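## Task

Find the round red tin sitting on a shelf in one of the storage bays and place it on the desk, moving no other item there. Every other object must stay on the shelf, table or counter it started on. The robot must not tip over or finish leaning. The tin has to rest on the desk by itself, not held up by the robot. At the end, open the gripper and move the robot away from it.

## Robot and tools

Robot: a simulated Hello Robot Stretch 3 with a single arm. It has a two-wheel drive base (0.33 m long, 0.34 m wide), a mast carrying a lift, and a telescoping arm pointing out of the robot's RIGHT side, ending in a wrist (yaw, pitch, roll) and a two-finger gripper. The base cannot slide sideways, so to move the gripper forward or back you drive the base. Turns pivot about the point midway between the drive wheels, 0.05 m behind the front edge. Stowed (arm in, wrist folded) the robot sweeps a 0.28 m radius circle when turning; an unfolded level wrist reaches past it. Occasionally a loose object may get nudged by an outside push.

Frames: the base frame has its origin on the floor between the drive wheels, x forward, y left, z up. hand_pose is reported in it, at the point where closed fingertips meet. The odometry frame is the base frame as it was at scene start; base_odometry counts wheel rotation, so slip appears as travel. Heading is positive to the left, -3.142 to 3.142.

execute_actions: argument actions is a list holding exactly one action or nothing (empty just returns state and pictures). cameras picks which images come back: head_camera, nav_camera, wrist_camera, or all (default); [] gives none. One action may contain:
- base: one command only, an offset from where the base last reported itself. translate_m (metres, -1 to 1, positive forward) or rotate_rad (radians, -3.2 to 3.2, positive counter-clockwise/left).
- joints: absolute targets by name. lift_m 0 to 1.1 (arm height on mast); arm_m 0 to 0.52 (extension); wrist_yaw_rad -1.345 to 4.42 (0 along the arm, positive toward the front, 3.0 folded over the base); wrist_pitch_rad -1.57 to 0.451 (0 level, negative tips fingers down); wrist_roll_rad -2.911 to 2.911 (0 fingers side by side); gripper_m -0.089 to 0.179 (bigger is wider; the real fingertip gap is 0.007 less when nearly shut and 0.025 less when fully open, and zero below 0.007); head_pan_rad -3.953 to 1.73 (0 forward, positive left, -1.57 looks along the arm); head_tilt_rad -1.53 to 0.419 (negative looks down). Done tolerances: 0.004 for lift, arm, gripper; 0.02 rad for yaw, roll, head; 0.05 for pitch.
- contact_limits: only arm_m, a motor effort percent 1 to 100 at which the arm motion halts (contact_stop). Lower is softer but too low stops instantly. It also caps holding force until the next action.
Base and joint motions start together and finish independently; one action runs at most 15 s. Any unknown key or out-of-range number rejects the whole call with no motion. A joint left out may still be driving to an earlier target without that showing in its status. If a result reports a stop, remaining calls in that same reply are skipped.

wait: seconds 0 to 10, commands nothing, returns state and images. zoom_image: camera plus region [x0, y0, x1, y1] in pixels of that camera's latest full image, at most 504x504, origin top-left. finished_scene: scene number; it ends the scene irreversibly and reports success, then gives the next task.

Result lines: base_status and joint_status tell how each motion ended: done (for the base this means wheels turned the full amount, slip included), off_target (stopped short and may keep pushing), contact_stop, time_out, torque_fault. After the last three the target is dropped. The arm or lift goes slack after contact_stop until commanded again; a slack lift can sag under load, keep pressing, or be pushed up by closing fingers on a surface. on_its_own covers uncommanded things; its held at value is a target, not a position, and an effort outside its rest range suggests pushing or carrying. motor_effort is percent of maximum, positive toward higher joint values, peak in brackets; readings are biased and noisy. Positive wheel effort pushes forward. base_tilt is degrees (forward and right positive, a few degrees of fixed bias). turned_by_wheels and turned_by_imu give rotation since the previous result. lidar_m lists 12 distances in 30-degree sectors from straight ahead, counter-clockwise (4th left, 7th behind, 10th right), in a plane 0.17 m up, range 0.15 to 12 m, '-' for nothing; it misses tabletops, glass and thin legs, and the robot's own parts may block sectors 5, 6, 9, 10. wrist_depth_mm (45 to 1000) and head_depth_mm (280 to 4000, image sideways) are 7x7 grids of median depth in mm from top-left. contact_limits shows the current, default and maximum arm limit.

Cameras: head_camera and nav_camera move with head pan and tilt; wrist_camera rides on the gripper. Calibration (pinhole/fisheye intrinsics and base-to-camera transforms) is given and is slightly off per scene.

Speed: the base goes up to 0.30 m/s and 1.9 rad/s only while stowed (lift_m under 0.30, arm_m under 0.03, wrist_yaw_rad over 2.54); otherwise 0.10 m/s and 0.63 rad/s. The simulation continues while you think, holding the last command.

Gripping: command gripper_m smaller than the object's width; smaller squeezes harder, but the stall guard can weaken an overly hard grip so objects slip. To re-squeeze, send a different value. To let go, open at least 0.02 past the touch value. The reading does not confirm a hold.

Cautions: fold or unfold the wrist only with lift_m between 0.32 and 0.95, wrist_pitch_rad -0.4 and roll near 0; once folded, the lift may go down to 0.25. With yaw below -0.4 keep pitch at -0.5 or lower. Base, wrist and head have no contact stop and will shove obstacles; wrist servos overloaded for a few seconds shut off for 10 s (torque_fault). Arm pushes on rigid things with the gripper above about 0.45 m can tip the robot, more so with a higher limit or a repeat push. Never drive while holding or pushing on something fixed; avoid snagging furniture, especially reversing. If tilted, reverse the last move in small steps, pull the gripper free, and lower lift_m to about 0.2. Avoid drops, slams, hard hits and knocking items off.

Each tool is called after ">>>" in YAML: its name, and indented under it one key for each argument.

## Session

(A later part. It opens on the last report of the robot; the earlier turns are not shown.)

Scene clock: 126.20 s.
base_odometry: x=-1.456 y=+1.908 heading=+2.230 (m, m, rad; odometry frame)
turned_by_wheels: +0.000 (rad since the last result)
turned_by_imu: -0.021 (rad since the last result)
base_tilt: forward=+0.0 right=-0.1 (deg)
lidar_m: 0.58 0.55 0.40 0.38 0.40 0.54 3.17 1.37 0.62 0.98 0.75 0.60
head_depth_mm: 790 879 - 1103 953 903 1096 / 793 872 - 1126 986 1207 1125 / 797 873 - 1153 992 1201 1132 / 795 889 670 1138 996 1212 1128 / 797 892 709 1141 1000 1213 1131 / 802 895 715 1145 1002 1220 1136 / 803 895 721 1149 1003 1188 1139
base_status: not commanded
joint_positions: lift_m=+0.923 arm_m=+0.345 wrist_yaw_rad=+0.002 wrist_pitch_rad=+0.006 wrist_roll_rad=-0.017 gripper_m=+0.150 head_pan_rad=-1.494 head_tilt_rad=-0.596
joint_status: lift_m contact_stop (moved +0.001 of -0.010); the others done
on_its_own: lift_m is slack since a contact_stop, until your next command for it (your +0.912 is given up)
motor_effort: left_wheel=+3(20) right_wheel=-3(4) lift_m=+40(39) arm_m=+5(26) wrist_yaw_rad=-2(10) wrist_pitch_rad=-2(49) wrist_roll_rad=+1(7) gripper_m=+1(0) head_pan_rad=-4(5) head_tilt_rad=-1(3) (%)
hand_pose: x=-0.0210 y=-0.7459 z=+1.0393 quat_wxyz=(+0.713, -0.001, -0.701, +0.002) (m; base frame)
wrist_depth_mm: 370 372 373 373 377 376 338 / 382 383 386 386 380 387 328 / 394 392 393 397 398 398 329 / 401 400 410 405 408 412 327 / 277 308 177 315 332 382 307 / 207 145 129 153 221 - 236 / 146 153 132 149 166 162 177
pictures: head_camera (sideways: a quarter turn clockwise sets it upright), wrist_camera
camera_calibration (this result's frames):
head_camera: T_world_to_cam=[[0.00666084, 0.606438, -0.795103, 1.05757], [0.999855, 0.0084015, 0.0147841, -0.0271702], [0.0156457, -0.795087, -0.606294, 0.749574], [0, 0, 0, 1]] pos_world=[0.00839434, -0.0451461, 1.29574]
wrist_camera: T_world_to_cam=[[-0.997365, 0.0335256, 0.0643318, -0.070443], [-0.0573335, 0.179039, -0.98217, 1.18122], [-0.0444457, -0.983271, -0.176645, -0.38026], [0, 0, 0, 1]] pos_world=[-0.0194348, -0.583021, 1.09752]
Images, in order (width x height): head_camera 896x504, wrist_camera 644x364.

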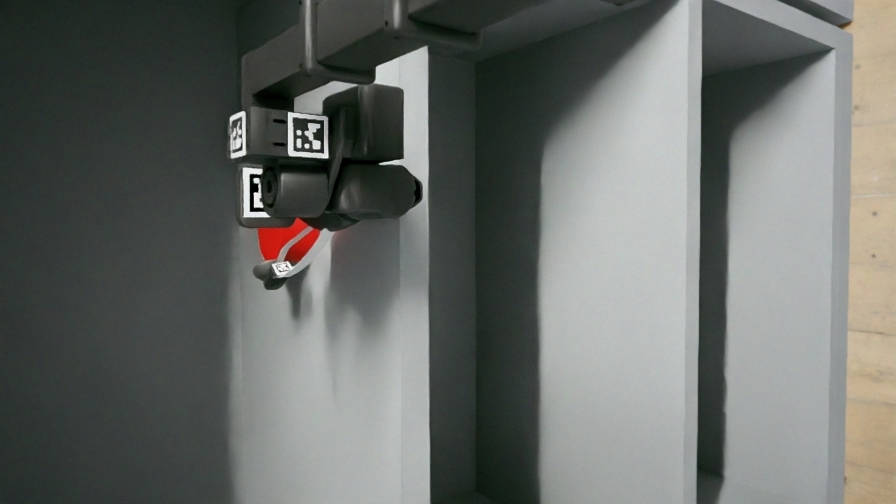

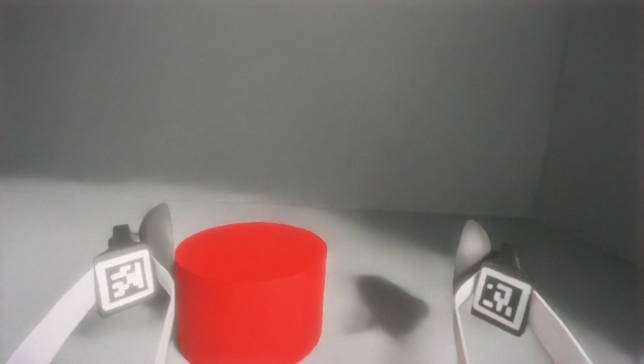

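>>> execute_actions:
  actions:
    - {"base":{"translate_m":0.03},"joints":{"lift_m":0.94,"wrist_pitch_rad":-0.15}}
  cameras: ["wrist_camera"]

>>> execute_actions:
  actions:
    - {"joints":{"gripper_m":0.05}}
  cameras: ["wrist_camera"]

Scene clock: 134.77 s.
base_odometry: x=-1.475 y=+1.932 heading=+2.230 (m, m, rad; odometry frame)
turned_by_wheels: +0.000 (rad since the last result)
turned_by_imu: +0.001 (rad since the last result)
base_tilt: forward=+0.0 right=+0.0 (deg)
lidar_m: 0.55 0.54 0.40 0.38 0.40 0.56 3.19 1.39 0.63 0.99 0.73 0.57
head_depth_mm: 790 879 - 1113 976 976 1113 / 789 872 - 1127 986 1203 1124 / 794 874 - 1134 989 1210 1131 / 800 891 671 1133 997 1209 1131 / 799 894 710 1141 1000 1215 1134 / 803 896 717 1150 1003 1220 1138 / 803 896 719 1119 1005 1120 1134
base_status: done
joint_positions: lift_m=+0.940 arm_m=+0.345 wrist_yaw_rad=-0.002 wrist_pitch_rad=-0.160 wrist_roll_rad=-0.017 gripper_m=+0.150 head_pan_rad=-1.494 head_tilt_rad=-0.596
joint_status: all done
motor_effort: left_wheel=+2(8) right_wheel=-1(10) lift_m=+45(47) arm_m=+3(4) wrist_yaw_rad=+3(4) wrist_pitch_rad=+4(12) wrist_roll_rad=+1(0) gripper_m=+0(0) head_pan_rad=-3(2) head_tilt_rad=-2(1) (%)
hand_pose: x=-0.0221 y=-0.7389 z=+1.0139 quat_wxyz=(+0.711, +0.057, -0.699, -0.057) (m; base frame)
wrist_depth_mm: 361 355 357 358 358 355 352 / 375 376 377 378 377 379 362 / 390 392 394 397 401 402 362 / 277 286 296 183 327 347 330 / 197 212 186 132 222 246 243 / 160 152 153 136 166 - 179 / 124 128 131 133 136 134 144
pictures: wrist_camera
camera_calibration (this result's frames):
wrist_camera: T_world_to_cam=[[-0.997238, 0.0267241, 0.0692962, -0.0801892], [-0.0561688, 0.339067, -0.939084, 1.22954], [-0.0485922, -0.940383, -0.336629, -0.184065], [0, 0, 0, 1]] pos_world=[-0.0198502, -0.587844, 1.09823]
Images, in order (width x height): wrist_camera 644x364.

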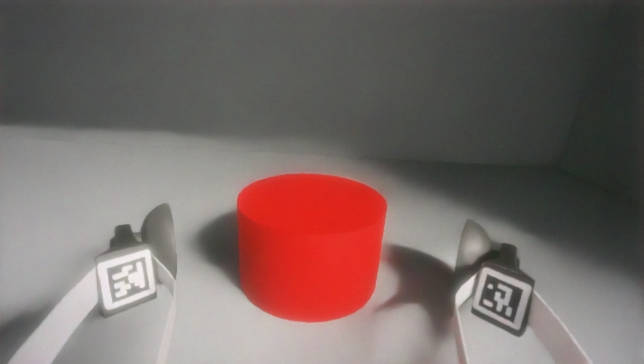

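Scene clock: 136.27 s.
base_odometry: x=-1.475 y=+1.932 heading=+2.230 (m, m, rad; odometry frame)
turned_by_wheels: +0.000 (rad since the last result)
turned_by_imu: +0.000 (rad since the last result)
base_tilt: forward=+0.0 right=+0.0 (deg)
lidar_m: 0.55 0.55 0.40 0.38 0.40 0.56 3.20 1.39 0.63 0.98 0.73 0.57
head_depth_mm: 792 880 - 1117 975 973 1118 / 793 868 - 1128 988 1199 1120 / 793 871 - 1131 987 1210 1128 / 798 890 670 1135 996 1213 1127 / 798 889 711 1138 999 1214 1132 / 802 894 713 1150 1002 1217 1134 / 804 898 719 1124 1007 1118 1132
base_status: not commanded
joint_positions: lift_m=+0.940 arm_m=+0.345 wrist_yaw_rad=-0.002 wrist_pitch_rad=-0.158 wrist_roll_rad=-0.017 gripper_m=+0.051 head_pan_rad=-1.494 head_tilt_rad=-0.596
joint_status: all done
motor_effort: left_wheel=+2(2) right_wheel=-1(1) lift_m=+45(45) arm_m=+2(2) wrist_yaw_rad=+1(3) wrist_pitch_rad=+3(4) wrist_roll_rad=+1(1) gripper_m=-14(99) head_pan_rad=-4(3) head_tilt_rad=-2(1) (%)
hand_pose: x=-0.0219 y=-0.7390 z=+1.0144 quat_wxyz=(+0.711, +0.056, -0.699, -0.056) (m; base frame)
wrist_depth_mm: 356 356 357 357 359 362 350 / 370 373 376 374 373 376 368 / 395 393 395 397 398 398 361 / 278 288 299 184 336 354 331 / 199 204 141 130 215 234 242 / 154 158 148 135 154 175 180 / 127 129 131 134 137 140 143
pictures: wrist_camera
camera_calibration (this result's frames):
wrist_camera: T_world_to_cam=[[-0.997261, 0.0259973, 0.0692496, -0.0804968], [-0.0564655, 0.337189, -0.939742, 1.22934], [-0.047781, -0.941078, -0.334797, -0.186358], [0, 0, 0, 1]] pos_world=[-0.0197653, -0.587804, 1.09845]
Images, in order (width x height): wrist_camera 644x364.

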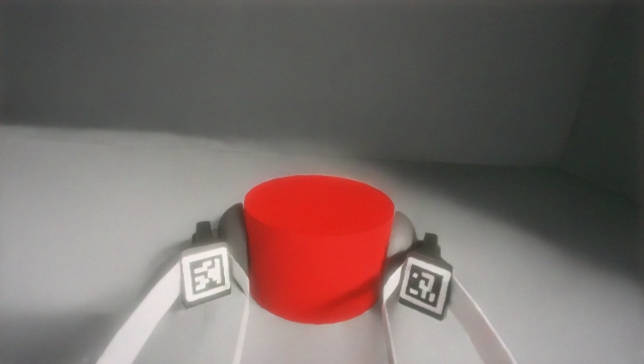

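Gripped. Lift and retract.

>>> execute_actions:
  actions:
    - {"joints":{"gripper_m":0.035,"lift_m":0.965}}
  cameras: []

>>> execute_actions:
  actions:
    - {"joints":{"arm_m":0}}
  cameras: ["wrist_camera"]

>>> execute_actions:
  actions:
    - {"base":{"translate_m":-1.0},"joints":{"wrist_yaw_rad":2.6,"lift_m":0.93,"head_pan_rad":-3.1,"head_tilt_rad":-0.6}}

Scene clock: 146.60 s.
base_odometry: x=-1.475 y=+1.932 heading=+2.230 (m, m, rad; odometry frame)
turned_by_wheels: +0.000 (rad since the last result)
turned_by_imu: +0.001 (rad since the last result)
base_tilt: forward=+0.0 right=+0.0 (deg)
lidar_m: 0.55 0.54 0.40 0.38 0.40 0.56 3.19 1.39 0.63 0.98 0.73 0.57
head_depth_mm: 789 860 625 1038 976 978 1116 / 793 855 630 1132 989 1202 1129 / 796 856 - 1130 994 1210 1128 / 797 888 672 1132 997 1209 1135 / 798 893 711 1140 994 1215 1131 / 800 895 714 1145 1003 1218 1139 / 803 895 720 1149 1008 1119 1134
base_status: not commanded
joint_positions: lift_m=+0.965 arm_m=+0.345 wrist_yaw_rad=-0.002 wrist_pitch_rad=-0.175 wrist_roll_rad=-0.017 gripper_m=+0.036 head_pan_rad=-1.494 head_tilt_rad=-0.596
joint_status: all done
motor_effort: left_wheel=+2(2) right_wheel=-1(1) lift_m=+47(51) arm_m=+2(2) wrist_yaw_rad=+1(0) wrist_pitch_rad=+10(10) wrist_roll_rad=+1(1) gripper_m=-21(82) head_pan_rad=-4(3) head_tilt_rad=-2(2) (%)
hand_pose: x=-0.0219 y=-0.7379 z=+1.0352 quat_wxyz=(+0.711, +0.062, -0.698, -0.062) (m; base frame)
wrist_depth_mm: 354 352 358 355 356 358 351 / 376 375 376 376 375 376 366 / 392 400 401 395 400 398 365 / 325 337 348 187 386 403 354 / 234 240 141 130 251 277 282 / 184 187 148 134 182 208 215 / 151 154 156 155 164 167 170
pictures: none
No camera images: the call's "cameras" was empty. Leave "cameras" out to get every camera's image.

Scene clock: 150.33 s.
base_odometry: x=-1.475 y=+1.932 heading=+2.230 (m, m, rad; odometry frame)
turned_by_wheels: +0.000 (rad since the last result)
turned_by_imu: +0.001 (rad since the last result)
base_tilt: forward=+0.0 right=+0.0 (deg)
lidar_m: 0.55 0.54 0.40 0.38 0.40 0.56 3.19 1.39 0.63 0.98 0.73 0.57
head_depth_mm: 790 884 692 1038 - - - / 793 883 698 573 - - - / 797 889 702 433 - - - / 798 894 707 580 997 1217 1130 / 799 893 710 1142 997 1216 1131 / 800 895 716 1145 1002 1216 1136 / 803 897 720 1147 1005 1123 1133
base_status: not commanded
joint_positions: lift_m=+0.965 arm_m=+0.000 wrist_yaw_rad=-0.001 wrist_pitch_rad=-0.176 wrist_roll_rad=-0.017 gripper_m=+0.036 head_pan_rad=-1.494 head_tilt_rad=-0.596
joint_status: all done
motor_effort: left_wheel=+2(2) right_wheel=-1(1) lift_m=+47(47) arm_m=-4(7) wrist_yaw_rad=+2(2) wrist_pitch_rad=+10(10) wrist_roll_rad=+1(1) gripper_m=-22(21) head_pan_rad=-3(4) head_tilt_rad=-2(1) (%)
hand_pose: x=-0.0217 y=-0.3934 z=+1.0349 quat_wxyz=(+0.711, +0.063, -0.698, -0.062) (m; base frame)
wrist_depth_mm: 617 676 677 670 666 567 368 / 609 707 713 707 713 547 368 / 526 548 594 649 706 549 366 / 330 336 351 187 389 408 357 / 611 856 140 130 316 332 327 / 639 822 148 134 709 513 372 / 642 711 707 719 741 484 386
pictures: wrist_camera
camera_calibration (this result's frames):
wrist_camera: T_world_to_cam=[[-0.997278, 0.0241306, 0.069668, -0.0919122], [-0.0566686, 0.353612, -0.933674, 1.13231], [-0.0471655, -0.935081, -0.351282, 0.165241], [0, 0, 0, 1]] pos_world=[-0.0197021, -0.243666, 1.12166]
Images, in order (width x height): wrist_camera 644x364.

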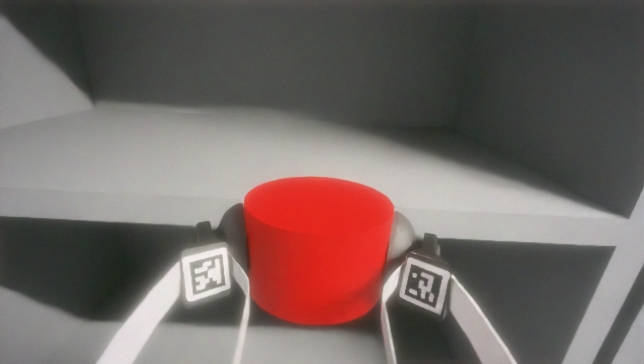

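Scene clock: 161.33 s.
base_odometry: x=-0.862 y=+1.141 heading=+2.230 (m, m, rad; odometry frame)
turned_by_wheels: +0.000 (rad since the last result)
turned_by_imu: -0.004 (rad since the last result)
base_tilt: forward=+0.0 right=+0.0 (deg)
lidar_m: 1.52 0.54 0.39 0.38 0.39 2.31 2.19 1.45 0.61 0.99 0.80 0.78
head_depth_mm: 1845 2062 2305 2362 - - - / 1852 2047 2322 2339 - - - / 1834 2034 2317 2332 - - - / 1825 2035 2307 2134 1651 1440 - / 1823 2030 2289 2142 1683 1443 - / 1818 2024 2287 2144 1696 1449 - / 1828 2035 2296 2185 1691 1454 -
base_status: done
joint_positions: lift_m=+0.930 arm_m=+0.000 wrist_yaw_rad=+2.598 wrist_pitch_rad=-0.176 wrist_roll_rad=-0.017 gripper_m=+0.036 head_pan_rad=-3.093 head_tilt_rad=-0.596
joint_status: all done
motor_effort: left_wheel=+4(5) right_wheel=-2(5) lift_m=+37(37) arm_m=-3(4) wrist_yaw_rad=+2(2) wrist_pitch_rad=+10(11) wrist_roll_rad=+0(1) gripper_m=-21(22) head_pan_rad=-5(51) head_tilt_rad=-2(2) (%)
hand_pose: x=+0.1070 y=+0.0670 z=+1.0002 quat_wxyz=(+0.250, +0.689, -0.127, +0.668) (m; base frame)
wrist_depth_mm: 312 349 397 463 547 679 904 / 324 360 420 490 594 753 - / 341 383 444 528 643 818 - / 353 405 453 187 698 943 - / 373 425 141 130 784 - - / 391 437 148 134 781 - - / 412 487 573 681 973 - -
pictures: head_camera (sideways: a quarter turn clockwise sets it upright), nav_camera (sideways: a quarter turn counterclockwise sets it upright), wrist_camera
camera_calibration (this result's frames):
head_camera: T_world_to_cam=[[0.606017, -0.0235461, -0.795103, 1.05391], [-0.0194454, -0.999702, 0.0147841, -0.0209524], [-0.795214, 0.0065017, -0.606294, 0.75452], [0, 0, 0, 1]] pos_world=[-0.0390925, -0.00103622, 1.29574]
nav_camera: T_world_to_cam=[[-0.592402, -0.0560941, 0.803688, -1.00396], [-0.081921, 0.996597, 0.009174, 0.040513], [-0.801467, -0.0604042, -0.594981, 0.734249], [0, 0, 0, 1]] pos_world=[-0.00295022, -0.0523394, 1.24336]
wrist_camera: T_world_to_cam=[[0.841613, -0.535568, 0.0696724, -0.131472], [-0.134111, -0.332204, -0.933624, 0.998576], [0.523165, 0.776407, -0.351413, 0.414018], [0, 0, 0, 1]] pos_world=[0.0279698, -0.0601277, 1.08695]
Images, in order (width x height): head_camera 896x504, nav_camera 672x504, wrist_camera 644x364.

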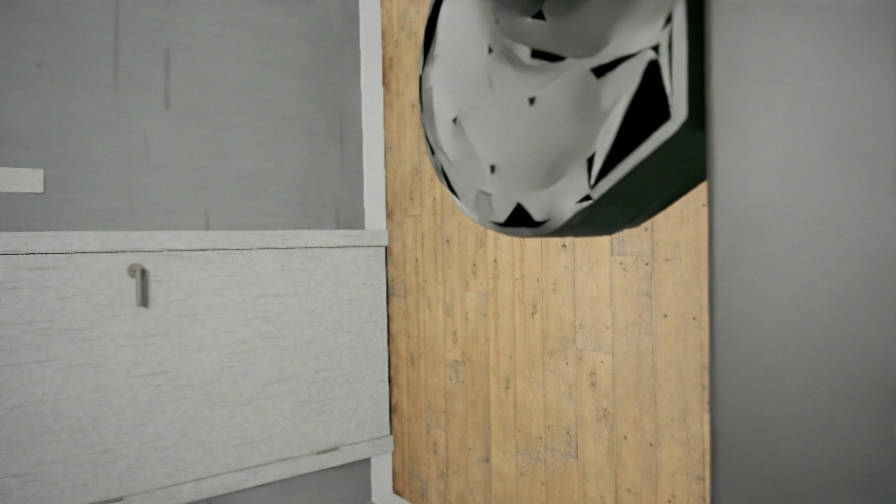

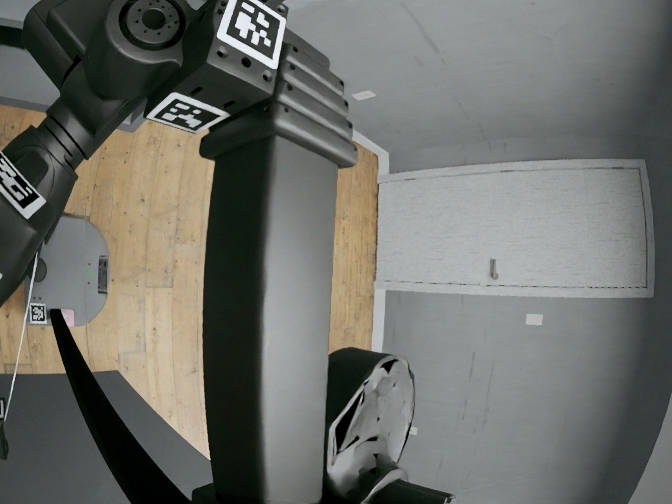

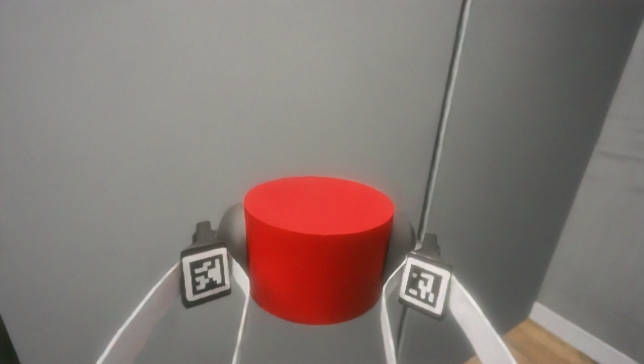

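>>> execute_actions:
  actions:
    - {"base":{"translate_m":-0.9},"joints":{"head_pan_rad":0,"head_tilt_rad":-0.6}}
  cameras: []

>>> execute_actions:
  actions:
    - {"base":{"rotate_rad":1.57}}
  cameras: ["head_camera","nav_camera"]

Scene clock: 179.37 s.
base_odometry: x=-0.311 y=+0.430 heading=+2.230 (m, m, rad; odometry frame)
turned_by_wheels: +0.000 (rad since the last result)
turned_by_imu: -0.003 (rad since the last result)
base_tilt: forward=+0.0 right=+0.0 (deg)
lidar_m: 1.51 0.69 0.81 2.13 1.91 1.38 1.29 1.35 1.07 1.02 0.84 0.80
head_depth_mm: 1290 1387 1525 1780 1570 1364 1164 / 1982 2222 2361 1985 1676 1371 1169 / 2034 2272 2534 2141 1676 1382 1171 / 2008 2236 2529 2147 1674 1390 1179 / 2021 2238 2512 2172 1701 1388 1204 / 1972 2120 2027 1888 1616 1391 1182 / 1342 1283 1232 1184 1140 1096 1130
base_status: done
joint_positions: lift_m=+0.930 arm_m=+0.000 wrist_yaw_rad=+2.598 wrist_pitch_rad=-0.176 wrist_roll_rad=-0.017 gripper_m=+0.036 head_pan_rad=-0.007 head_tilt_rad=-0.596
joint_status: all done
motor_effort: left_wheel=+4(6) right_wheel=-2(7) lift_m=+37(37) arm_m=-3(3) wrist_yaw_rad=+3(3) wrist_pitch_rad=+10(10) wrist_roll_rad=+1(1) gripper_m=-21(22) head_pan_rad=+4(49) head_tilt_rad=-2(2) (%)
hand_pose: x=+0.1070 y=+0.0670 z=+1.0002 quat_wxyz=(+0.250, +0.689, -0.127, +0.668) (m; base frame)
wrist_depth_mm: - - - - 698 672 888 / - - - - 677 733 - / - - - - 722 837 - / - - - 186 758 931 - / - - 140 130 748 - - / - - 148 134 841 - - / - - - - 980 - -
pictures: none
No camera images: the call's "cameras" was empty. Leave "cameras" out to get every camera's image.

Scene clock: 182.80 s.
base_odometry: x=-0.311 y=+0.430 heading=-2.483 (m, m, rad; odometry frame)
turned_by_wheels: +1.570 (rad since the last result)
turned_by_imu: +1.544 (rad since the last result)
base_tilt: forward=+0.0 right=-0.1 (deg)
lidar_m: 2.09 1.92 1.38 1.29 1.35 1.07 1.02 0.84 0.80 1.53 0.69 0.81
head_depth_mm: 1476 1627 1836 2033 1667 1375 1164 / 1864 1903 1985 2038 1663 1376 1164 / 3107 3509 2951 2130 1685 1382 1175 / 3089 3281 2962 2172 1692 1374 1172 / 3069 3309 2965 2161 1686 1378 1201 / 3050 3386 2982 2164 1692 1391 1178 / 3028 2439 2837 2175 1700 1397 1184
base_status: done
joint_positions: lift_m=+0.930 arm_m=+0.000 wrist_yaw_rad=+2.598 wrist_pitch_rad=-0.176 wrist_roll_rad=-0.017 gripper_m=+0.036 head_pan_rad=-0.007 head_tilt_rad=-0.596
joint_status: not commanded
motor_effort: left_wheel=-4(10) right_wheel=+3(7) lift_m=+37(37) arm_m=-3(3) wrist_yaw_rad=+3(3) wrist_pitch_rad=+10(11) wrist_roll_rad=+1(1) gripper_m=-22(21) head_pan_rad=+3(4) head_tilt_rad=-2(2) (%)
hand_pose: x=+0.1070 y=+0.0670 z=+1.0002 quat_wxyz=(+0.250, +0.689, -0.127, +0.668) (m; base frame)
wrist_depth_mm: 984 - - - - - - / - - - - - - - / - - - - - - - / - - - 187 - - - / - - 141 129 - - - / - - 148 134 - - - / - - - - - - -
pictures: head_camera (sideways: a quarter turn clockwise sets it upright), nav_camera (sideways: a quarter turn counterclockwise sets it upright)
camera_calibration (this result's frames):
head_camera: T_world_to_cam=[[-0.603759, 0.0573186, -0.795103, 1.06129], [0.0751875, 0.99706, 0.0147841, -0.0215297], [0.793613, -0.0508558, -0.606294, 0.744828], [0, 0, 0, 1]] pos_world=[0.05128, -0.00148664, 1.29574]
nav_camera: T_world_to_cam=[[0.594608, 0.0229572, 0.803688, -1.0112], [0.0261943, -0.999615, 0.00917401, 0.0398535], [0.803589, 0.0155971, -0.594981, 0.724458], [0, 0, 0, 1]] pos_world=[0.0180561, 0.051753, 1.24336]
Images, in order (width x height): head_camera 896x504, nav_camera 672x504.

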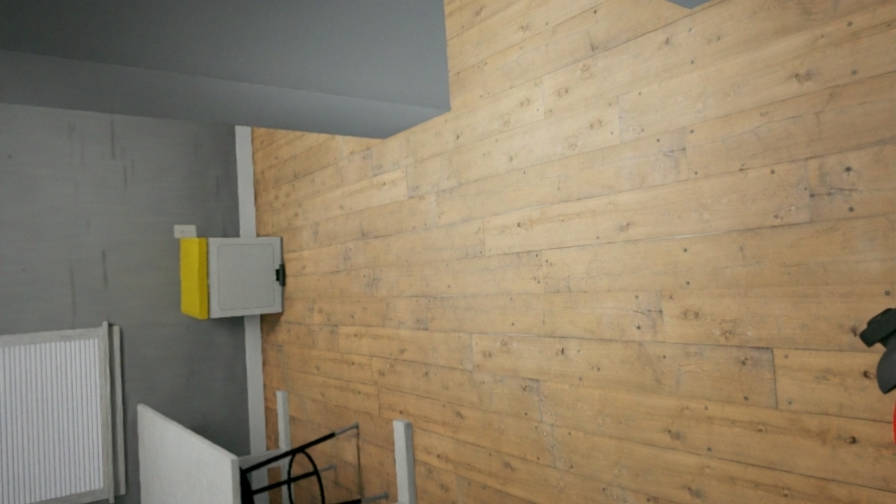

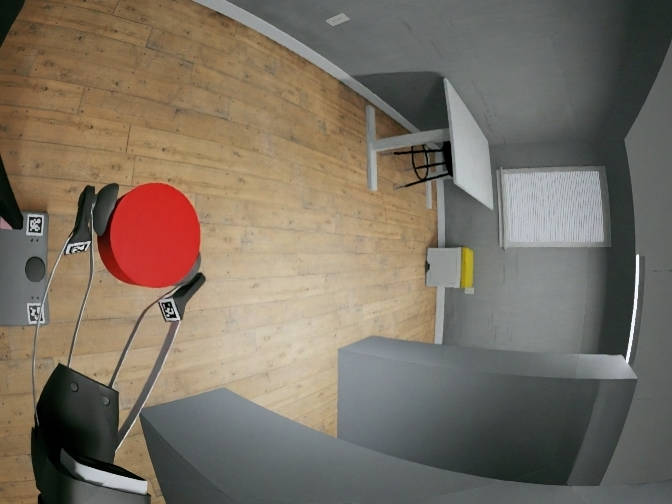

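>>> execute_actions:
  actions:
    - {"base":{"translate_m":1.0}}
  cameras: []

>>> execute_actions:
  actions:
    - {"base":{"translate_m":1.0}}
  cameras: []

>>> execute_actions:
  actions:
    - {"base":{"translate_m":0.4},"joints":{"head_pan_rad":1.2,"head_tilt_rad":-0.8}}
  cameras: ["head_camera","nav_camera"]

Scene clock: 202.70 s.
base_odometry: x=-1.102 y=-0.182 heading=-2.483 (m, m, rad; odometry frame)
turned_by_wheels: +0.000 (rad since the last result)
turned_by_imu: +0.009 (rad since the last result)
base_tilt: forward=+0.1 right=-0.1 (deg)
lidar_m: 2.31 1.42 1.39 1.34 1.39 1.85 2.02 0.81 0.59 1.45 1.06 0.93
head_depth_mm: 2315 2605 2769 1449 1485 1356 1170 / 2291 2560 2747 2121 1670 1379 1172 / 2270 2546 2788 2137 1675 1377 1172 / 2278 2502 2388 2143 1684 1382 1173 / 2275 2493 2679 2140 1692 1390 1202 / 2241 2469 2723 2171 1700 1394 1180 / 2223 2355 2713 2176 1702 1398 1186
base_status: done
joint_positions: lift_m=+0.930 arm_m=+0.000 wrist_yaw_rad=+2.598 wrist_pitch_rad=-0.176 wrist_roll_rad=-0.017 gripper_m=+0.036 head_pan_rad=-0.007 head_tilt_rad=-0.596
joint_status: not commanded
motor_effort: left_wheel=-5(6) right_wheel=+3(8) lift_m=+37(37) arm_m=-3(3) wrist_yaw_rad=+3(2) wrist_pitch_rad=+11(10) wrist_roll_rad=+1(1) gripper_m=-20(21) head_pan_rad=+3(4) head_tilt_rad=-2(2) (%)
hand_pose: x=+0.1069 y=+0.0670 z=+1.0002 quat_wxyz=(+0.250, +0.689, -0.127, +0.668) (m; base frame)
wrist_depth_mm: - - - - - - - / - - - - - - - / - - - - - - - / - - - 186 - - - / - - 141 130 - - - / - - 148 134 - - - / - - - - - - -
pictures: none
No camera images: the call's "cameras" was empty. Leave "cameras" out to get every camera's image.

Scene clock: 213.67 s.
base_odometry: x=-1.893 y=-0.793 heading=-2.484 (m, m, rad; odometry frame)
turned_by_wheels: +0.000 (rad since the last result)
turned_by_imu: +0.008 (rad since the last result)
base_tilt: forward=+0.0 right=-0.1 (deg)
lidar_m: 1.32 1.63 0.87 0.88 1.40 1.91 2.61 1.31 0.57 0.55 0.57 1.82
head_depth_mm: 1463 1635 1853 2041 1663 1373 1163 / 1455 1617 1841 2031 1675 1380 1171 / 1447 1613 1780 1626 1672 1377 1173 / 1436 1601 1760 1596 1687 1386 1178 / 1425 1603 1752 1646 1695 1392 1207 / 1408 1575 1778 2004 1696 1389 1177 / 1401 1561 1768 1973 1697 1396 1182
base_status: done
joint_positions: lift_m=+0.930 arm_m=+0.000 wrist_yaw_rad=+2.598 wrist_pitch_rad=-0.176 wrist_roll_rad=-0.017 gripper_m=+0.036 head_pan_rad=-0.007 head_tilt_rad=-0.596
joint_status: not commanded
motor_effort: left_wheel=-4(6) right_wheel=+3(7) lift_m=+37(37) arm_m=-3(3) wrist_yaw_rad=+2(2) wrist_pitch_rad=+10(10) wrist_roll_rad=+1(1) gripper_m=-22(20) head_pan_rad=+3(4) head_tilt_rad=-2(2) (%)
hand_pose: x=+0.1069 y=+0.0670 z=+1.0002 quat_wxyz=(+0.250, +0.689, -0.127, +0.668) (m; base frame)
wrist_depth_mm: - - - - - - - / - - - - - - - / - - - - - - - / - - 989 187 - - - / - 765 141 130 - - - / - - 148 134 - - - / - - - - - - -
pictures: none
No camera images: the call's "cameras" was empty. Leave "cameras" out to get every camera's image.

Scene clock: 218.63 s.
base_odometry: x=-2.210 y=-1.038 heading=-2.484 (m, m, rad; odometry frame)
turned_by_wheels: +0.000 (rad since the last result)
turned_by_imu: +0.003 (rad since the last result)
base_tilt: forward=+0.0 right=+0.0 (deg)
lidar_m: 0.92 1.32 0.95 0.69 0.91 1.91 2.99 0.78 0.59 1.45 1.92 0.94
head_depth_mm: 1453 1207 965 1671 1440 1272 - / 1391 1208 930 1695 1443 1305 - / 1327 1218 933 1626 1451 1250 - / 1262 1221 936 1320 1449 1253 1108 / 1203 1220 937 810 1413 1255 1105 / 1153 1231 938 784 1424 1251 1102 / 1106 1183 944 766 1424 1246 1143
base_status: done
joint_positions: lift_m=+0.930 arm_m=+0.000 wrist_yaw_rad=+2.598 wrist_pitch_rad=-0.176 wrist_roll_rad=-0.017 gripper_m=+0.036 head_pan_rad=+1.193 head_tilt_rad=-0.790
joint_status: all done
motor_effort: left_wheel=-4(8) right_wheel=+3(8) lift_m=+37(37) arm_m=-4(3) wrist_yaw_rad=+2(2) wrist_pitch_rad=+10(10) wrist_roll_rad=+1(1) gripper_m=-21(21) head_pan_rad=+3(51) head_tilt_rad=-5(23) (%)
hand_pose: x=+0.1069 y=+0.0670 z=+1.0002 quat_wxyz=(+0.250, +0.689, -0.127, +0.668) (m; base frame)
wrist_depth_mm: - - - - - - - / - - - - - - - / - - - - - - - / 914 943 998 187 - - - / 658 678 141 130 - - - / 571 - 147 134 - - - / - - - - - - 853
pictures: head_camera (sideways: a quarter turn clockwise sets it upright), nav_camera (sideways: a quarter turn counterclockwise sets it upright)
camera_calibration (this result's frames):
head_camera: T_world_to_cam=[[-0.324567, -0.6738, -0.663815, 0.888483], [-0.901457, 0.432867, 0.00138307, 0.00187655], [0.286411, 0.598849, -0.747896, 0.932101], [0, 0, 0, 1]] pos_world=[0.0231002, 0.0396597, 1.2869]
nav_camera: T_world_to_cam=[[0.247109, 0.696068, 0.674111, -0.840196], [0.941581, -0.336778, 0.00259138, 0.042841], [0.228829, 0.63409, -0.738625, 0.914805], [0, 0, 0, 1]] pos_world=[-0.0420521, 0.0191937, 1.24197]
Images, in order (width x height): head_camera 896x504, nav_camera 672x504.

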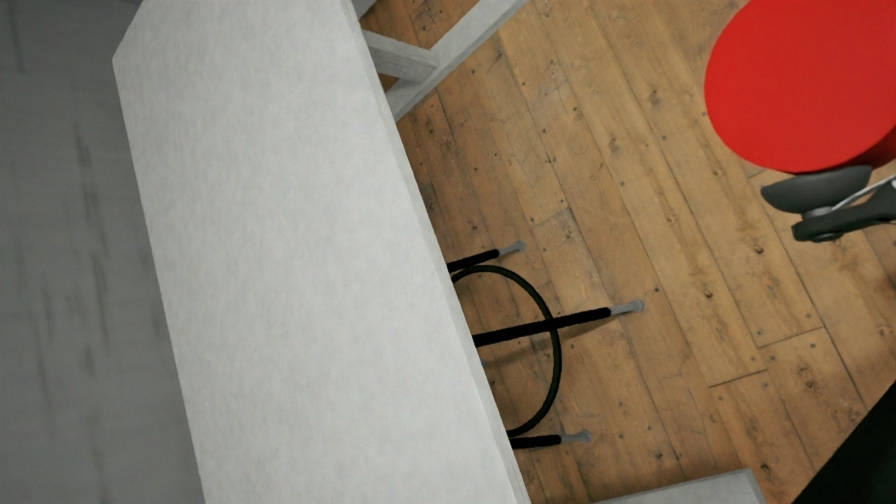

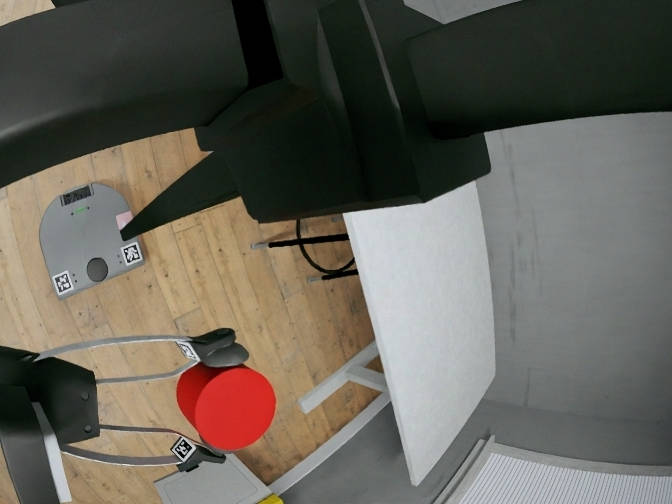

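>>> execute_actions:
  actions:
    - {"base":{"rotate_rad":3.14},"joints":{"head_pan_rad":-1.57}}
  cameras: []

>>> execute_actions:
  actions:
    - {"joints":{"wrist_yaw_rad":0,"arm_m":0.28,"lift_m":0.8}}

Scene clock: 235.17 s.
base_odometry: x=-2.210 y=-1.038 heading=+0.656 (m, m, rad; odometry frame)
turned_by_wheels: +3.140 (rad since the last result)
turned_by_imu: +3.089 (rad since the last result)
base_tilt: forward=+0.0 right=+0.0 (deg)
lidar_m: 3.00 0.79 0.59 1.44 1.93 0.94 0.92 1.31 0.95 0.69 0.91 1.90
head_depth_mm: 1163 1206 932 812 - 1222 1098 / 1160 1214 930 803 - 1229 1107 / 1152 1213 937 781 - - 1083 / 1147 1217 936 783 - - - / 1144 1220 941 804 - 1257 - / 1133 1225 945 808 1422 1258 1150 / 1131 1226 946 787 1459 1259 1107
base_status: done
joint_positions: lift_m=+0.930 arm_m=+0.000 wrist_yaw_rad=+2.598 wrist_pitch_rad=-0.176 wrist_roll_rad=-0.017 gripper_m=+0.036 head_pan_rad=-1.563 head_tilt_rad=-0.790
joint_status: all done
motor_effort: left_wheel=-4(11) right_wheel=+3(6) lift_m=+37(37) arm_m=-3(3) wrist_yaw_rad=+1(2) wrist_pitch_rad=+11(10) wrist_roll_rad=+1(1) gripper_m=-22(22) head_pan_rad=-5(49) head_tilt_rad=-4(5) (%)
hand_pose: x=+0.1069 y=+0.0670 z=+1.0002 quat_wxyz=(+0.250, +0.689, -0.127, +0.668) (m; base frame)
wrist_depth_mm: - - 599 648 787 - - / - - 626 702 - - - / - - 673 738 - - - / - - - 187 - - - / - - 142 130 - - - / - - 148 135 - - - / - - - 962 - - -
pictures: none
No camera images: the call's "cameras" was empty. Leave "cameras" out to get every camera's image.

Scene clock: 238.43 s.
base_odometry: x=-2.210 y=-1.038 heading=+0.656 (m, m, rad; odometry frame)
turned_by_wheels: +0.000 (rad since the last result)
turned_by_imu: +0.001 (rad since the last result)
base_tilt: forward=+0.0 right=+0.0 (deg)
lidar_m: 3.00 0.79 0.59 1.44 1.93 0.94 0.92 1.31 0.95 0.68 0.91 1.90
head_depth_mm: 1171 1212 932 824 - - 1081 / 1154 1213 997 - 1410 1249 1101 / 1154 1214 - 1075 1415 1250 1098 / 1146 1218 855 817 1457 1261 1102 / 1137 1219 940 808 1454 1261 1106 / 1137 1230 942 811 1427 1258 1105 / 1123 1223 946 788 1452 1260 1106
base_status: not commanded
joint_positions: lift_m=+0.800 arm_m=+0.280 wrist_yaw_rad=+0.001 wrist_pitch_rad=-0.176 wrist_roll_rad=-0.017 gripper_m=+0.036 head_pan_rad=-1.563 head_tilt_rad=-0.790
joint_status: all done
motor_effort: left_wheel=-4(4) right_wheel=+4(3) lift_m=+37(36) arm_m=+4(5) wrist_yaw_rad=-2(5) wrist_pitch_rad=+11(11) wrist_roll_rad=+0(1) gripper_m=-20(21) head_pan_rad=-4(5) head_tilt_rad=-5(5) (%)
hand_pose: x=-0.0211 y=-0.6727 z=+0.8701 quat_wxyz=(+0.711, +0.064, -0.698, -0.062) (m; base frame)
wrist_depth_mm: 741 740 760 764 768 742 754 / 809 800 817 817 791 787 809 / 845 851 829 845 818 850 836 / 892 608 630 187 694 738 779 / 422 432 141 130 454 493 521 / 333 343 148 134 335 378 386 / 274 279 284 281 296 306 310
pictures: head_camera (sideways: a quarter turn clockwise sets it upright), nav_camera (sideways: a quarter turn counterclockwise sets it upright), wrist_camera
camera_calibration (this result's frames):
head_camera: T_world_to_cam=[[0.0473009, 0.746525, -0.663673, 0.886031], [0.998074, -0.0620215, 0.00136987, -0.00969345], [-0.0401394, -0.66246, -0.748021, 0.934256], [0, 0, 0, 1]] pos_world=[0.00526518, -0.0431388, 1.28689]
nav_camera: T_world_to_cam=[[0.0328451, -0.738027, 0.673971, -0.838707], [-0.99911, -0.0421038, 0.00258486, 0.0546877], [0.026469, -0.673456, -0.738753, 0.916206], [0, 0, 0, 1]] pos_world=[0.0579354, 0.000338254, 1.24197]
wrist_camera: T_world_to_cam=[[-0.997331, 0.0218099, 0.0696785, -0.0746932], [-0.0574809, 0.353898, -0.933516, 1.07725], [-0.0450189, -0.93503, -0.3517, -0.153357], [0, 0, 0, 1]] pos_world=[-0.0194762, -0.523002, 0.956903]
Images, in order (width x height): head_camera 896x504, nav_camera 672x504, wrist_camera 644x364.

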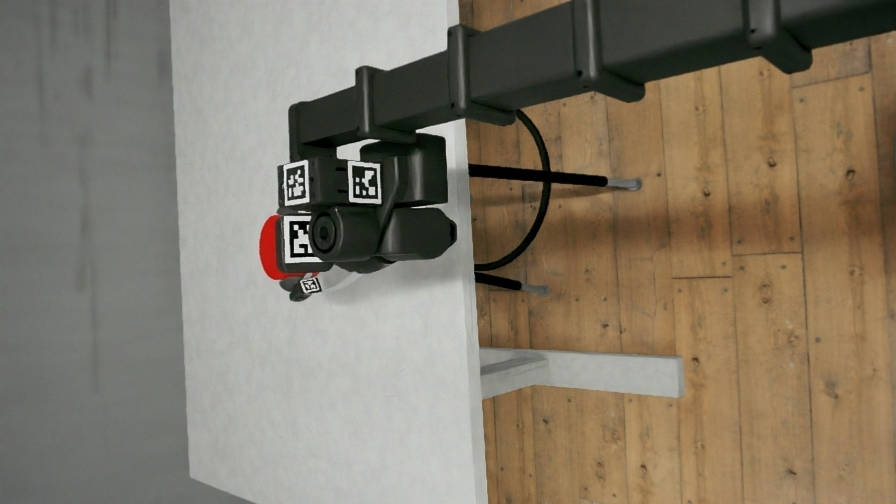

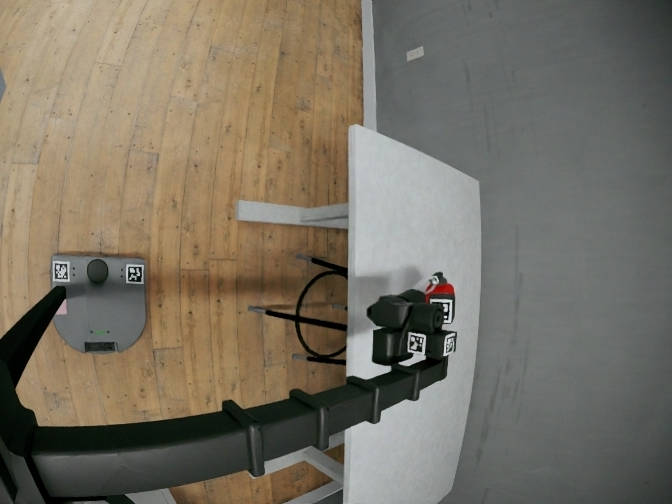

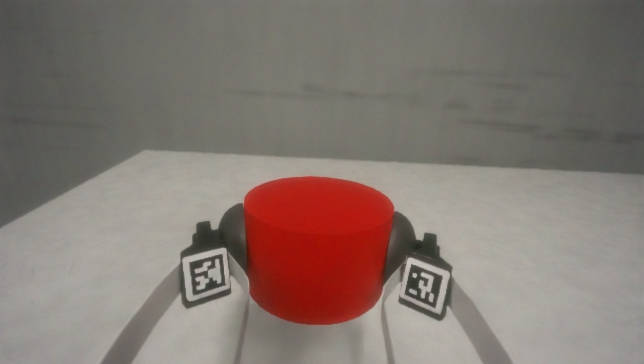

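>>> execute_actions:
  actions:
    - {"joints":{"lift_m":0.7}}
  cameras: ["wrist_camera","head_camera"]

Scene clock: 244.67 s.
base_odometry: x=-2.210 y=-1.038 heading=+0.656 (m, m, rad; odometry frame)
turned_by_wheels: +0.000 (rad since the last result)
turned_by_imu: +0.001 (rad since the last result)
base_tilt: forward=+0.1 right=+0.0 (deg)
lidar_m: 3.00 0.79 0.59 1.45 1.93 0.94 0.92 1.32 0.95 0.69 0.91 1.90
head_depth_mm: 1163 1207 929 824 1444 1272 - / 1164 1209 933 801 - 1230 1090 / 1153 1214 934 - 1423 1255 1104 / 1149 1215 970 817 1420 1256 1102 / 1137 1227 941 808 1455 1252 1106 / 1137 1223 942 807 1425 1251 1110 / 1136 1226 945 787 1465 1266 1106
base_status: not commanded
joint_positions: lift_m=+0.700 arm_m=+0.280 wrist_yaw_rad=+0.001 wrist_pitch_rad=-0.177 wrist_roll_rad=-0.017 gripper_m=+0.036 head_pan_rad=-1.563 head_tilt_rad=-0.790
joint_status: all done
motor_effort: left_wheel=-4(4) right_wheel=+3(4) lift_m=+37(39) arm_m=+4(4) wrist_yaw_rad=-1(1) wrist_pitch_rad=+11(11) wrist_roll_rad=+1(1) gripper_m=-21(21) head_pan_rad=-4(4) head_tilt_rad=-5(5) (%)
hand_pose: x=-0.0211 y=-0.6727 z=+0.7701 quat_wxyz=(+0.711, +0.064, -0.698, -0.062) (m; base frame)
wrist_depth_mm: 754 756 757 758 759 755 771 / 783 775 785 807 797 804 802 / 843 570 624 688 726 821 837 / 338 345 361 188 400 424 443 / 245 250 141 130 261 285 297 / 192 196 148 134 191 217 223 / 158 160 163 162 172 175 177
pictures: head_camera (sideways: a quarter turn clockwise sets it upright), wrist_camera
camera_calibration (this result's frames):
head_camera: T_world_to_cam=[[0.0473009, 0.746525, -0.663673, 0.886031], [0.998074, -0.0620215, 0.00136987, -0.00969345], [-0.0401394, -0.66246, -0.748021, 0.934256], [0, 0, 0, 1]] pos_world=[0.00526518, -0.0431388, 1.28689]
wrist_camera: T_world_to_cam=[[-0.997331, 0.0218066, 0.0696798, -0.0677281], [-0.0574809, 0.353948, -0.933497, 0.983911], [-0.0450194, -0.935011, -0.351749, -0.188476], [0, 0, 0, 1]] pos_world=[-0.0194763, -0.523003, 0.856901]
Images, in order (width x height): head_camera 896x504, wrist_camera 644x364.

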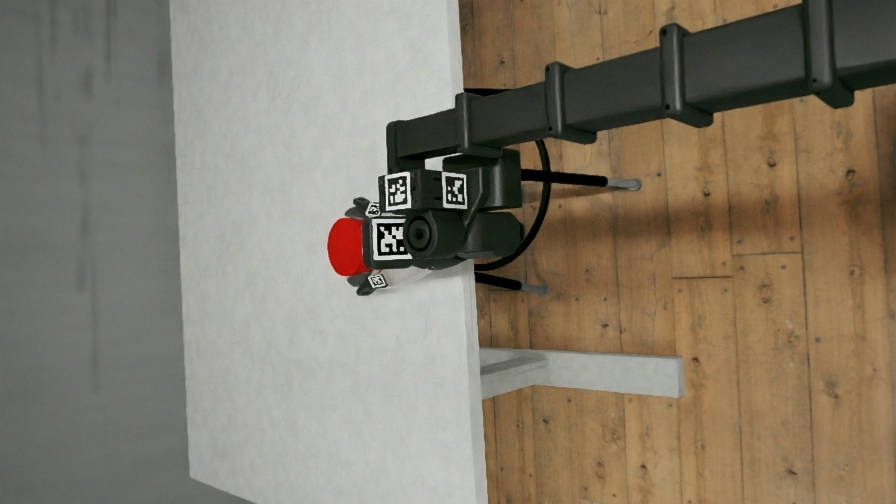

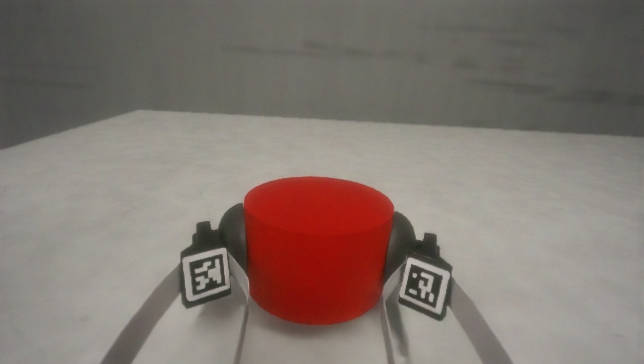

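>>> execute_actions:
  actions:
    - {"joints":{"lift_m":0.673}}
  cameras: []

>>> execute_actions:
  actions:
    - {"joints":{"gripper_m":0.15}}
  cameras: []

>>> execute_actions:
  actions:
    - {"joints":{"lift_m":0.76,"arm_m":0.1}}
  cameras: ["wrist_camera"]

>>> execute_actions:
  actions:
    - {"joints":{"arm_m":0}}
  cameras: ["head_camera"]

Scene clock: 255.37 s.
base_odometry: x=-2.210 y=-1.038 heading=+0.656 (m, m, rad; odometry frame)
turned_by_wheels: +0.000 (rad since the last result)
turned_by_imu: +0.001 (rad since the last result)
base_tilt: forward=+0.0 right=+0.0 (deg)
lidar_m: 3.00 0.79 0.59 1.44 1.93 0.94 0.92 1.32 0.95 0.69 0.91 1.90
head_depth_mm: 1168 1213 929 821 1445 1257 - / 1161 1213 932 823 - 1223 1102 / 1159 1215 939 - 1388 1253 1096 / 1150 1223 940 806 1419 1250 1105 / 1137 1217 943 806 1447 1251 1105 / 1139 1232 943 807 1422 1260 1104 / 1128 1228 945 787 1459 1258 1106
base_status: not commanded
joint_positions: lift_m=+0.673 arm_m=+0.280 wrist_yaw_rad=+0.001 wrist_pitch_rad=-0.171 wrist_roll_rad=-0.017 gripper_m=+0.036 head_pan_rad=-1.563 head_tilt_rad=-0.790
joint_status: all done
motor_effort: left_wheel=-4(4) right_wheel=+3(3) lift_m=+36(37) arm_m=+4(4) wrist_yaw_rad=-2(2) wrist_pitch_rad=+8(11) wrist_roll_rad=+1(1) gripper_m=-21(21) head_pan_rad=-3(5) head_tilt_rad=-4(4) (%)
hand_pose: x=-0.0211 y=-0.6730 z=+0.7445 quat_wxyz=(+0.711, +0.062, -0.698, -0.060) (m; base frame)
wrist_depth_mm: 756 760 753 764 768 773 761 / 814 808 809 790 799 786 810 / 456 475 508 551 609 684 753 / 275 284 299 187 328 349 366 / 201 204 140 130 213 234 243 / 155 160 147 134 155 176 181 / 129 131 132 135 139 142 144
pictures: none
No camera images: the call's "cameras" was empty. Leave "cameras" out to get every camera's image.

Scene clock: 257.00 s.
base_odometry: x=-2.210 y=-1.038 heading=+0.656 (m, m, rad; odometry frame)
turned_by_wheels: +0.000 (rad since the last result)
turned_by_imu: +0.000 (rad since the last result)
base_tilt: forward=+0.0 right=-0.1 (deg)
lidar_m: 3.00 0.79 0.59 1.45 1.93 0.94 0.92 1.31 0.95 0.68 0.91 1.90
head_depth_mm: 1160 1207 931 821 1450 1263 - / 1157 1210 931 824 - 1232 1103 / 1157 1215 934 - 1384 1253 1106 / 1147 1221 937 829 1425 1253 1101 / 1143 1220 942 808 1450 1259 1101 / 1133 1230 943 806 1425 1256 1104 / 1129 1221 945 790 1453 1260 1104
base_status: not commanded
joint_positions: lift_m=+0.673 arm_m=+0.280 wrist_yaw_rad=+0.001 wrist_pitch_rad=-0.171 wrist_roll_rad=-0.017 gripper_m=+0.150 head_pan_rad=-1.563 head_tilt_rad=-0.790
joint_status: all done
motor_effort: left_wheel=-4(4) right_wheel=+3(3) lift_m=+36(36) arm_m=+4(4) wrist_yaw_rad=-2(2) wrist_pitch_rad=+8(8) wrist_roll_rad=+1(1) gripper_m=+1(96) head_pan_rad=-4(4) head_tilt_rad=-4(5) (%)
hand_pose: x=-0.0211 y=-0.6731 z=+0.7446 quat_wxyz=(+0.711, +0.062, -0.698, -0.060) (m; base frame)
wrist_depth_mm: 745 753 743 768 760 765 754 / 798 790 786 802 793 794 783 / 450 480 509 554 604 682 737 / 276 285 298 186 331 347 367 / 200 215 200 131 215 249 244 / 162 153 155 137 168 - 179 / 126 130 133 135 139 137 147
pictures: none
No camera images: the call's "cameras" was empty. Leave "cameras" out to get every camera's image.

Scene clock: 259.57 s.
base_odometry: x=-2.210 y=-1.038 heading=+0.656 (m, m, rad; odometry frame)
turned_by_wheels: +0.000 (rad since the last result)
turned_by_imu: +0.000 (rad since the last result)
base_tilt: forward=+0.0 right=+0.0 (deg)
lidar_m: 3.03 0.79 0.59 1.44 1.93 0.94 0.92 1.32 0.95 0.68 0.91 1.90
head_depth_mm: 1164 1208 931 823 1473 - - / 1154 1212 933 825 - 1223 1103 / 1153 1214 933 803 - 1226 1106 / 1145 1218 939 800 1414 1250 1107 / 1139 1227 938 807 1457 1262 1107 / 1137 1229 944 808 1428 1256 1102 / 1128 1225 946 790 1458 1258 1107
base_status: not commanded
joint_positions: lift_m=+0.760 arm_m=+0.100 wrist_yaw_rad=+0.001 wrist_pitch_rad=-0.169 wrist_roll_rad=-0.017 gripper_m=+0.150 head_pan_rad=-1.563 head_tilt_rad=-0.790
joint_status: all done
motor_effort: left_wheel=-4(4) right_wheel=+3(3) lift_m=+46(48) arm_m=-4(6) wrist_yaw_rad=+0(3) wrist_pitch_rad=+8(8) wrist_roll_rad=+1(1) gripper_m=+1(0) head_pan_rad=-4(4) head_tilt_rad=-5(4) (%)
hand_pose: x=-0.0212 y=-0.4938 z=+0.8317 quat_wxyz=(+0.711, +0.061, -0.698, -0.059) (m; base frame)
wrist_depth_mm: 936 947 908 897 943 936 931 / 976 971 951 - 963 994 988 / - - 911 - - - - / - 525 543 565 599 631 668 / 359 389 381 345 406 445 438 / 290 278 292 301 309 - 327 / 250 251 255 258 262 264 270
pictures: wrist_camera
camera_calibration (this result's frames):
wrist_camera: T_world_to_cam=[[-0.99732, 0.0228343, 0.0695079, -0.0753943], [-0.0572905, 0.347142, -0.936061, 0.976839], [-0.0455034, -0.937535, -0.344903, -0.00656843], [0, 0, 0, 1]] pos_world=[-0.0195276, -0.343538, 0.917356]
Images, in order (width x height): wrist_camera 644x364.

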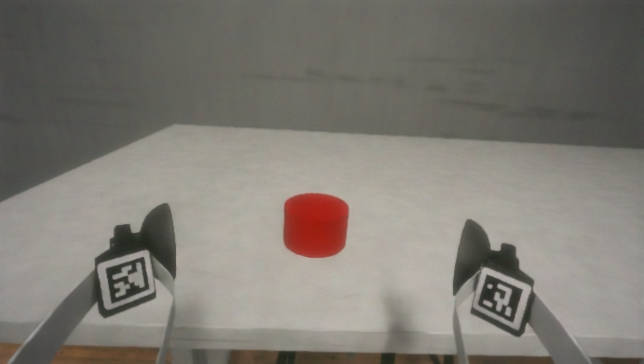

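Scene clock: 261.53 s.
base_odometry: x=-2.210 y=-1.038 heading=+0.656 (m, m, rad; odometry frame)
turned_by_wheels: +0.000 (rad since the last result)
turned_by_imu: +0.000 (rad since the last result)
base_tilt: forward=+0.1 right=+0.0 (deg)
lidar_m: 2.98 0.79 0.59 1.45 1.93 0.94 0.92 1.32 0.95 0.69 0.91 1.90
head_depth_mm: 1165 1207 934 824 1441 - - / 1159 1215 933 823 1443 - - / 1153 1214 934 803 1447 - 1064 / 1150 1218 938 807 1483 1228 1085 / 1143 1223 938 805 1416 1256 1107 / 1142 1230 941 807 1422 1255 1103 / 1129 1225 946 790 1459 1263 1109
base_status: not commanded
joint_positions: lift_m=+0.760 arm_m=+0.000 wrist_yaw_rad=+0.001 wrist_pitch_rad=-0.169 wrist_roll_rad=-0.017 gripper_m=+0.150 head_pan_rad=-1.563 head_tilt_rad=-0.790
joint_status: all done
motor_effort: left_wheel=-4(4) right_wheel=+3(3) lift_m=+46(46) arm_m=-3(3) wrist_yaw_rad=+0(1) wrist_pitch_rad=+8(8) wrist_roll_rad=+1(1) gripper_m=+1(0) head_pan_rad=-3(4) head_tilt_rad=-4(4) (%)
hand_pose: x=-0.0213 y=-0.3938 z=+0.8317 quat_wxyz=(+0.711, +0.061, -0.698, -0.059) (m; base frame)
wrist_depth_mm: 991 - 991 997 - - - / - - - - - - - / - - 981 - - - - / - 518 538 490 606 636 665 / 362 391 380 398 413 442 430 / - - - - 576 - 940 / - - - - - - -
pictures: head_camera (sideways: a quarter turn clockwise sets it upright)
camera_calibration (this result's frames):
head_camera: T_world_to_cam=[[0.0473017, 0.746525, -0.663673, 0.886031], [0.998074, -0.0620226, 0.00136986, -0.00969343], [-0.0401401, -0.66246, -0.748021, 0.934256], [0, 0, 0, 1]] pos_world=[0.00526513, -0.0431388, 1.28689]
Images, in order (width x height): head_camera 896x504.

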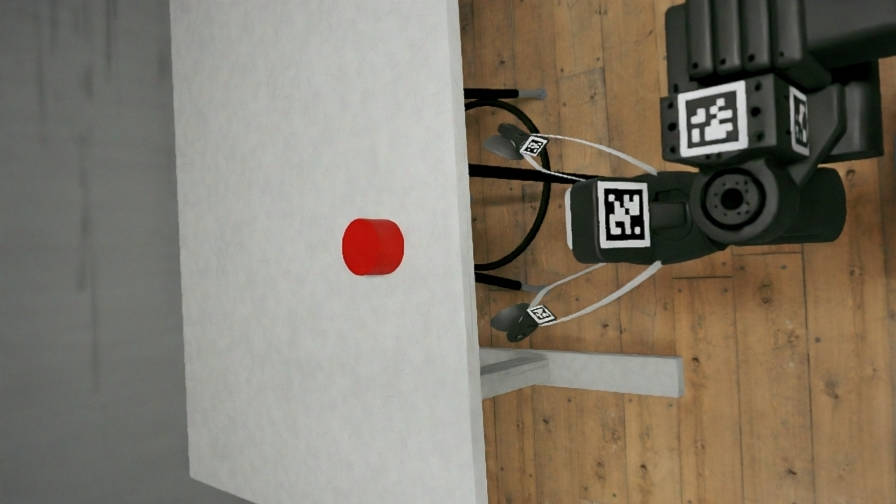

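>>> finished_scene:
  scene: 1

The scene is finished: the task was done.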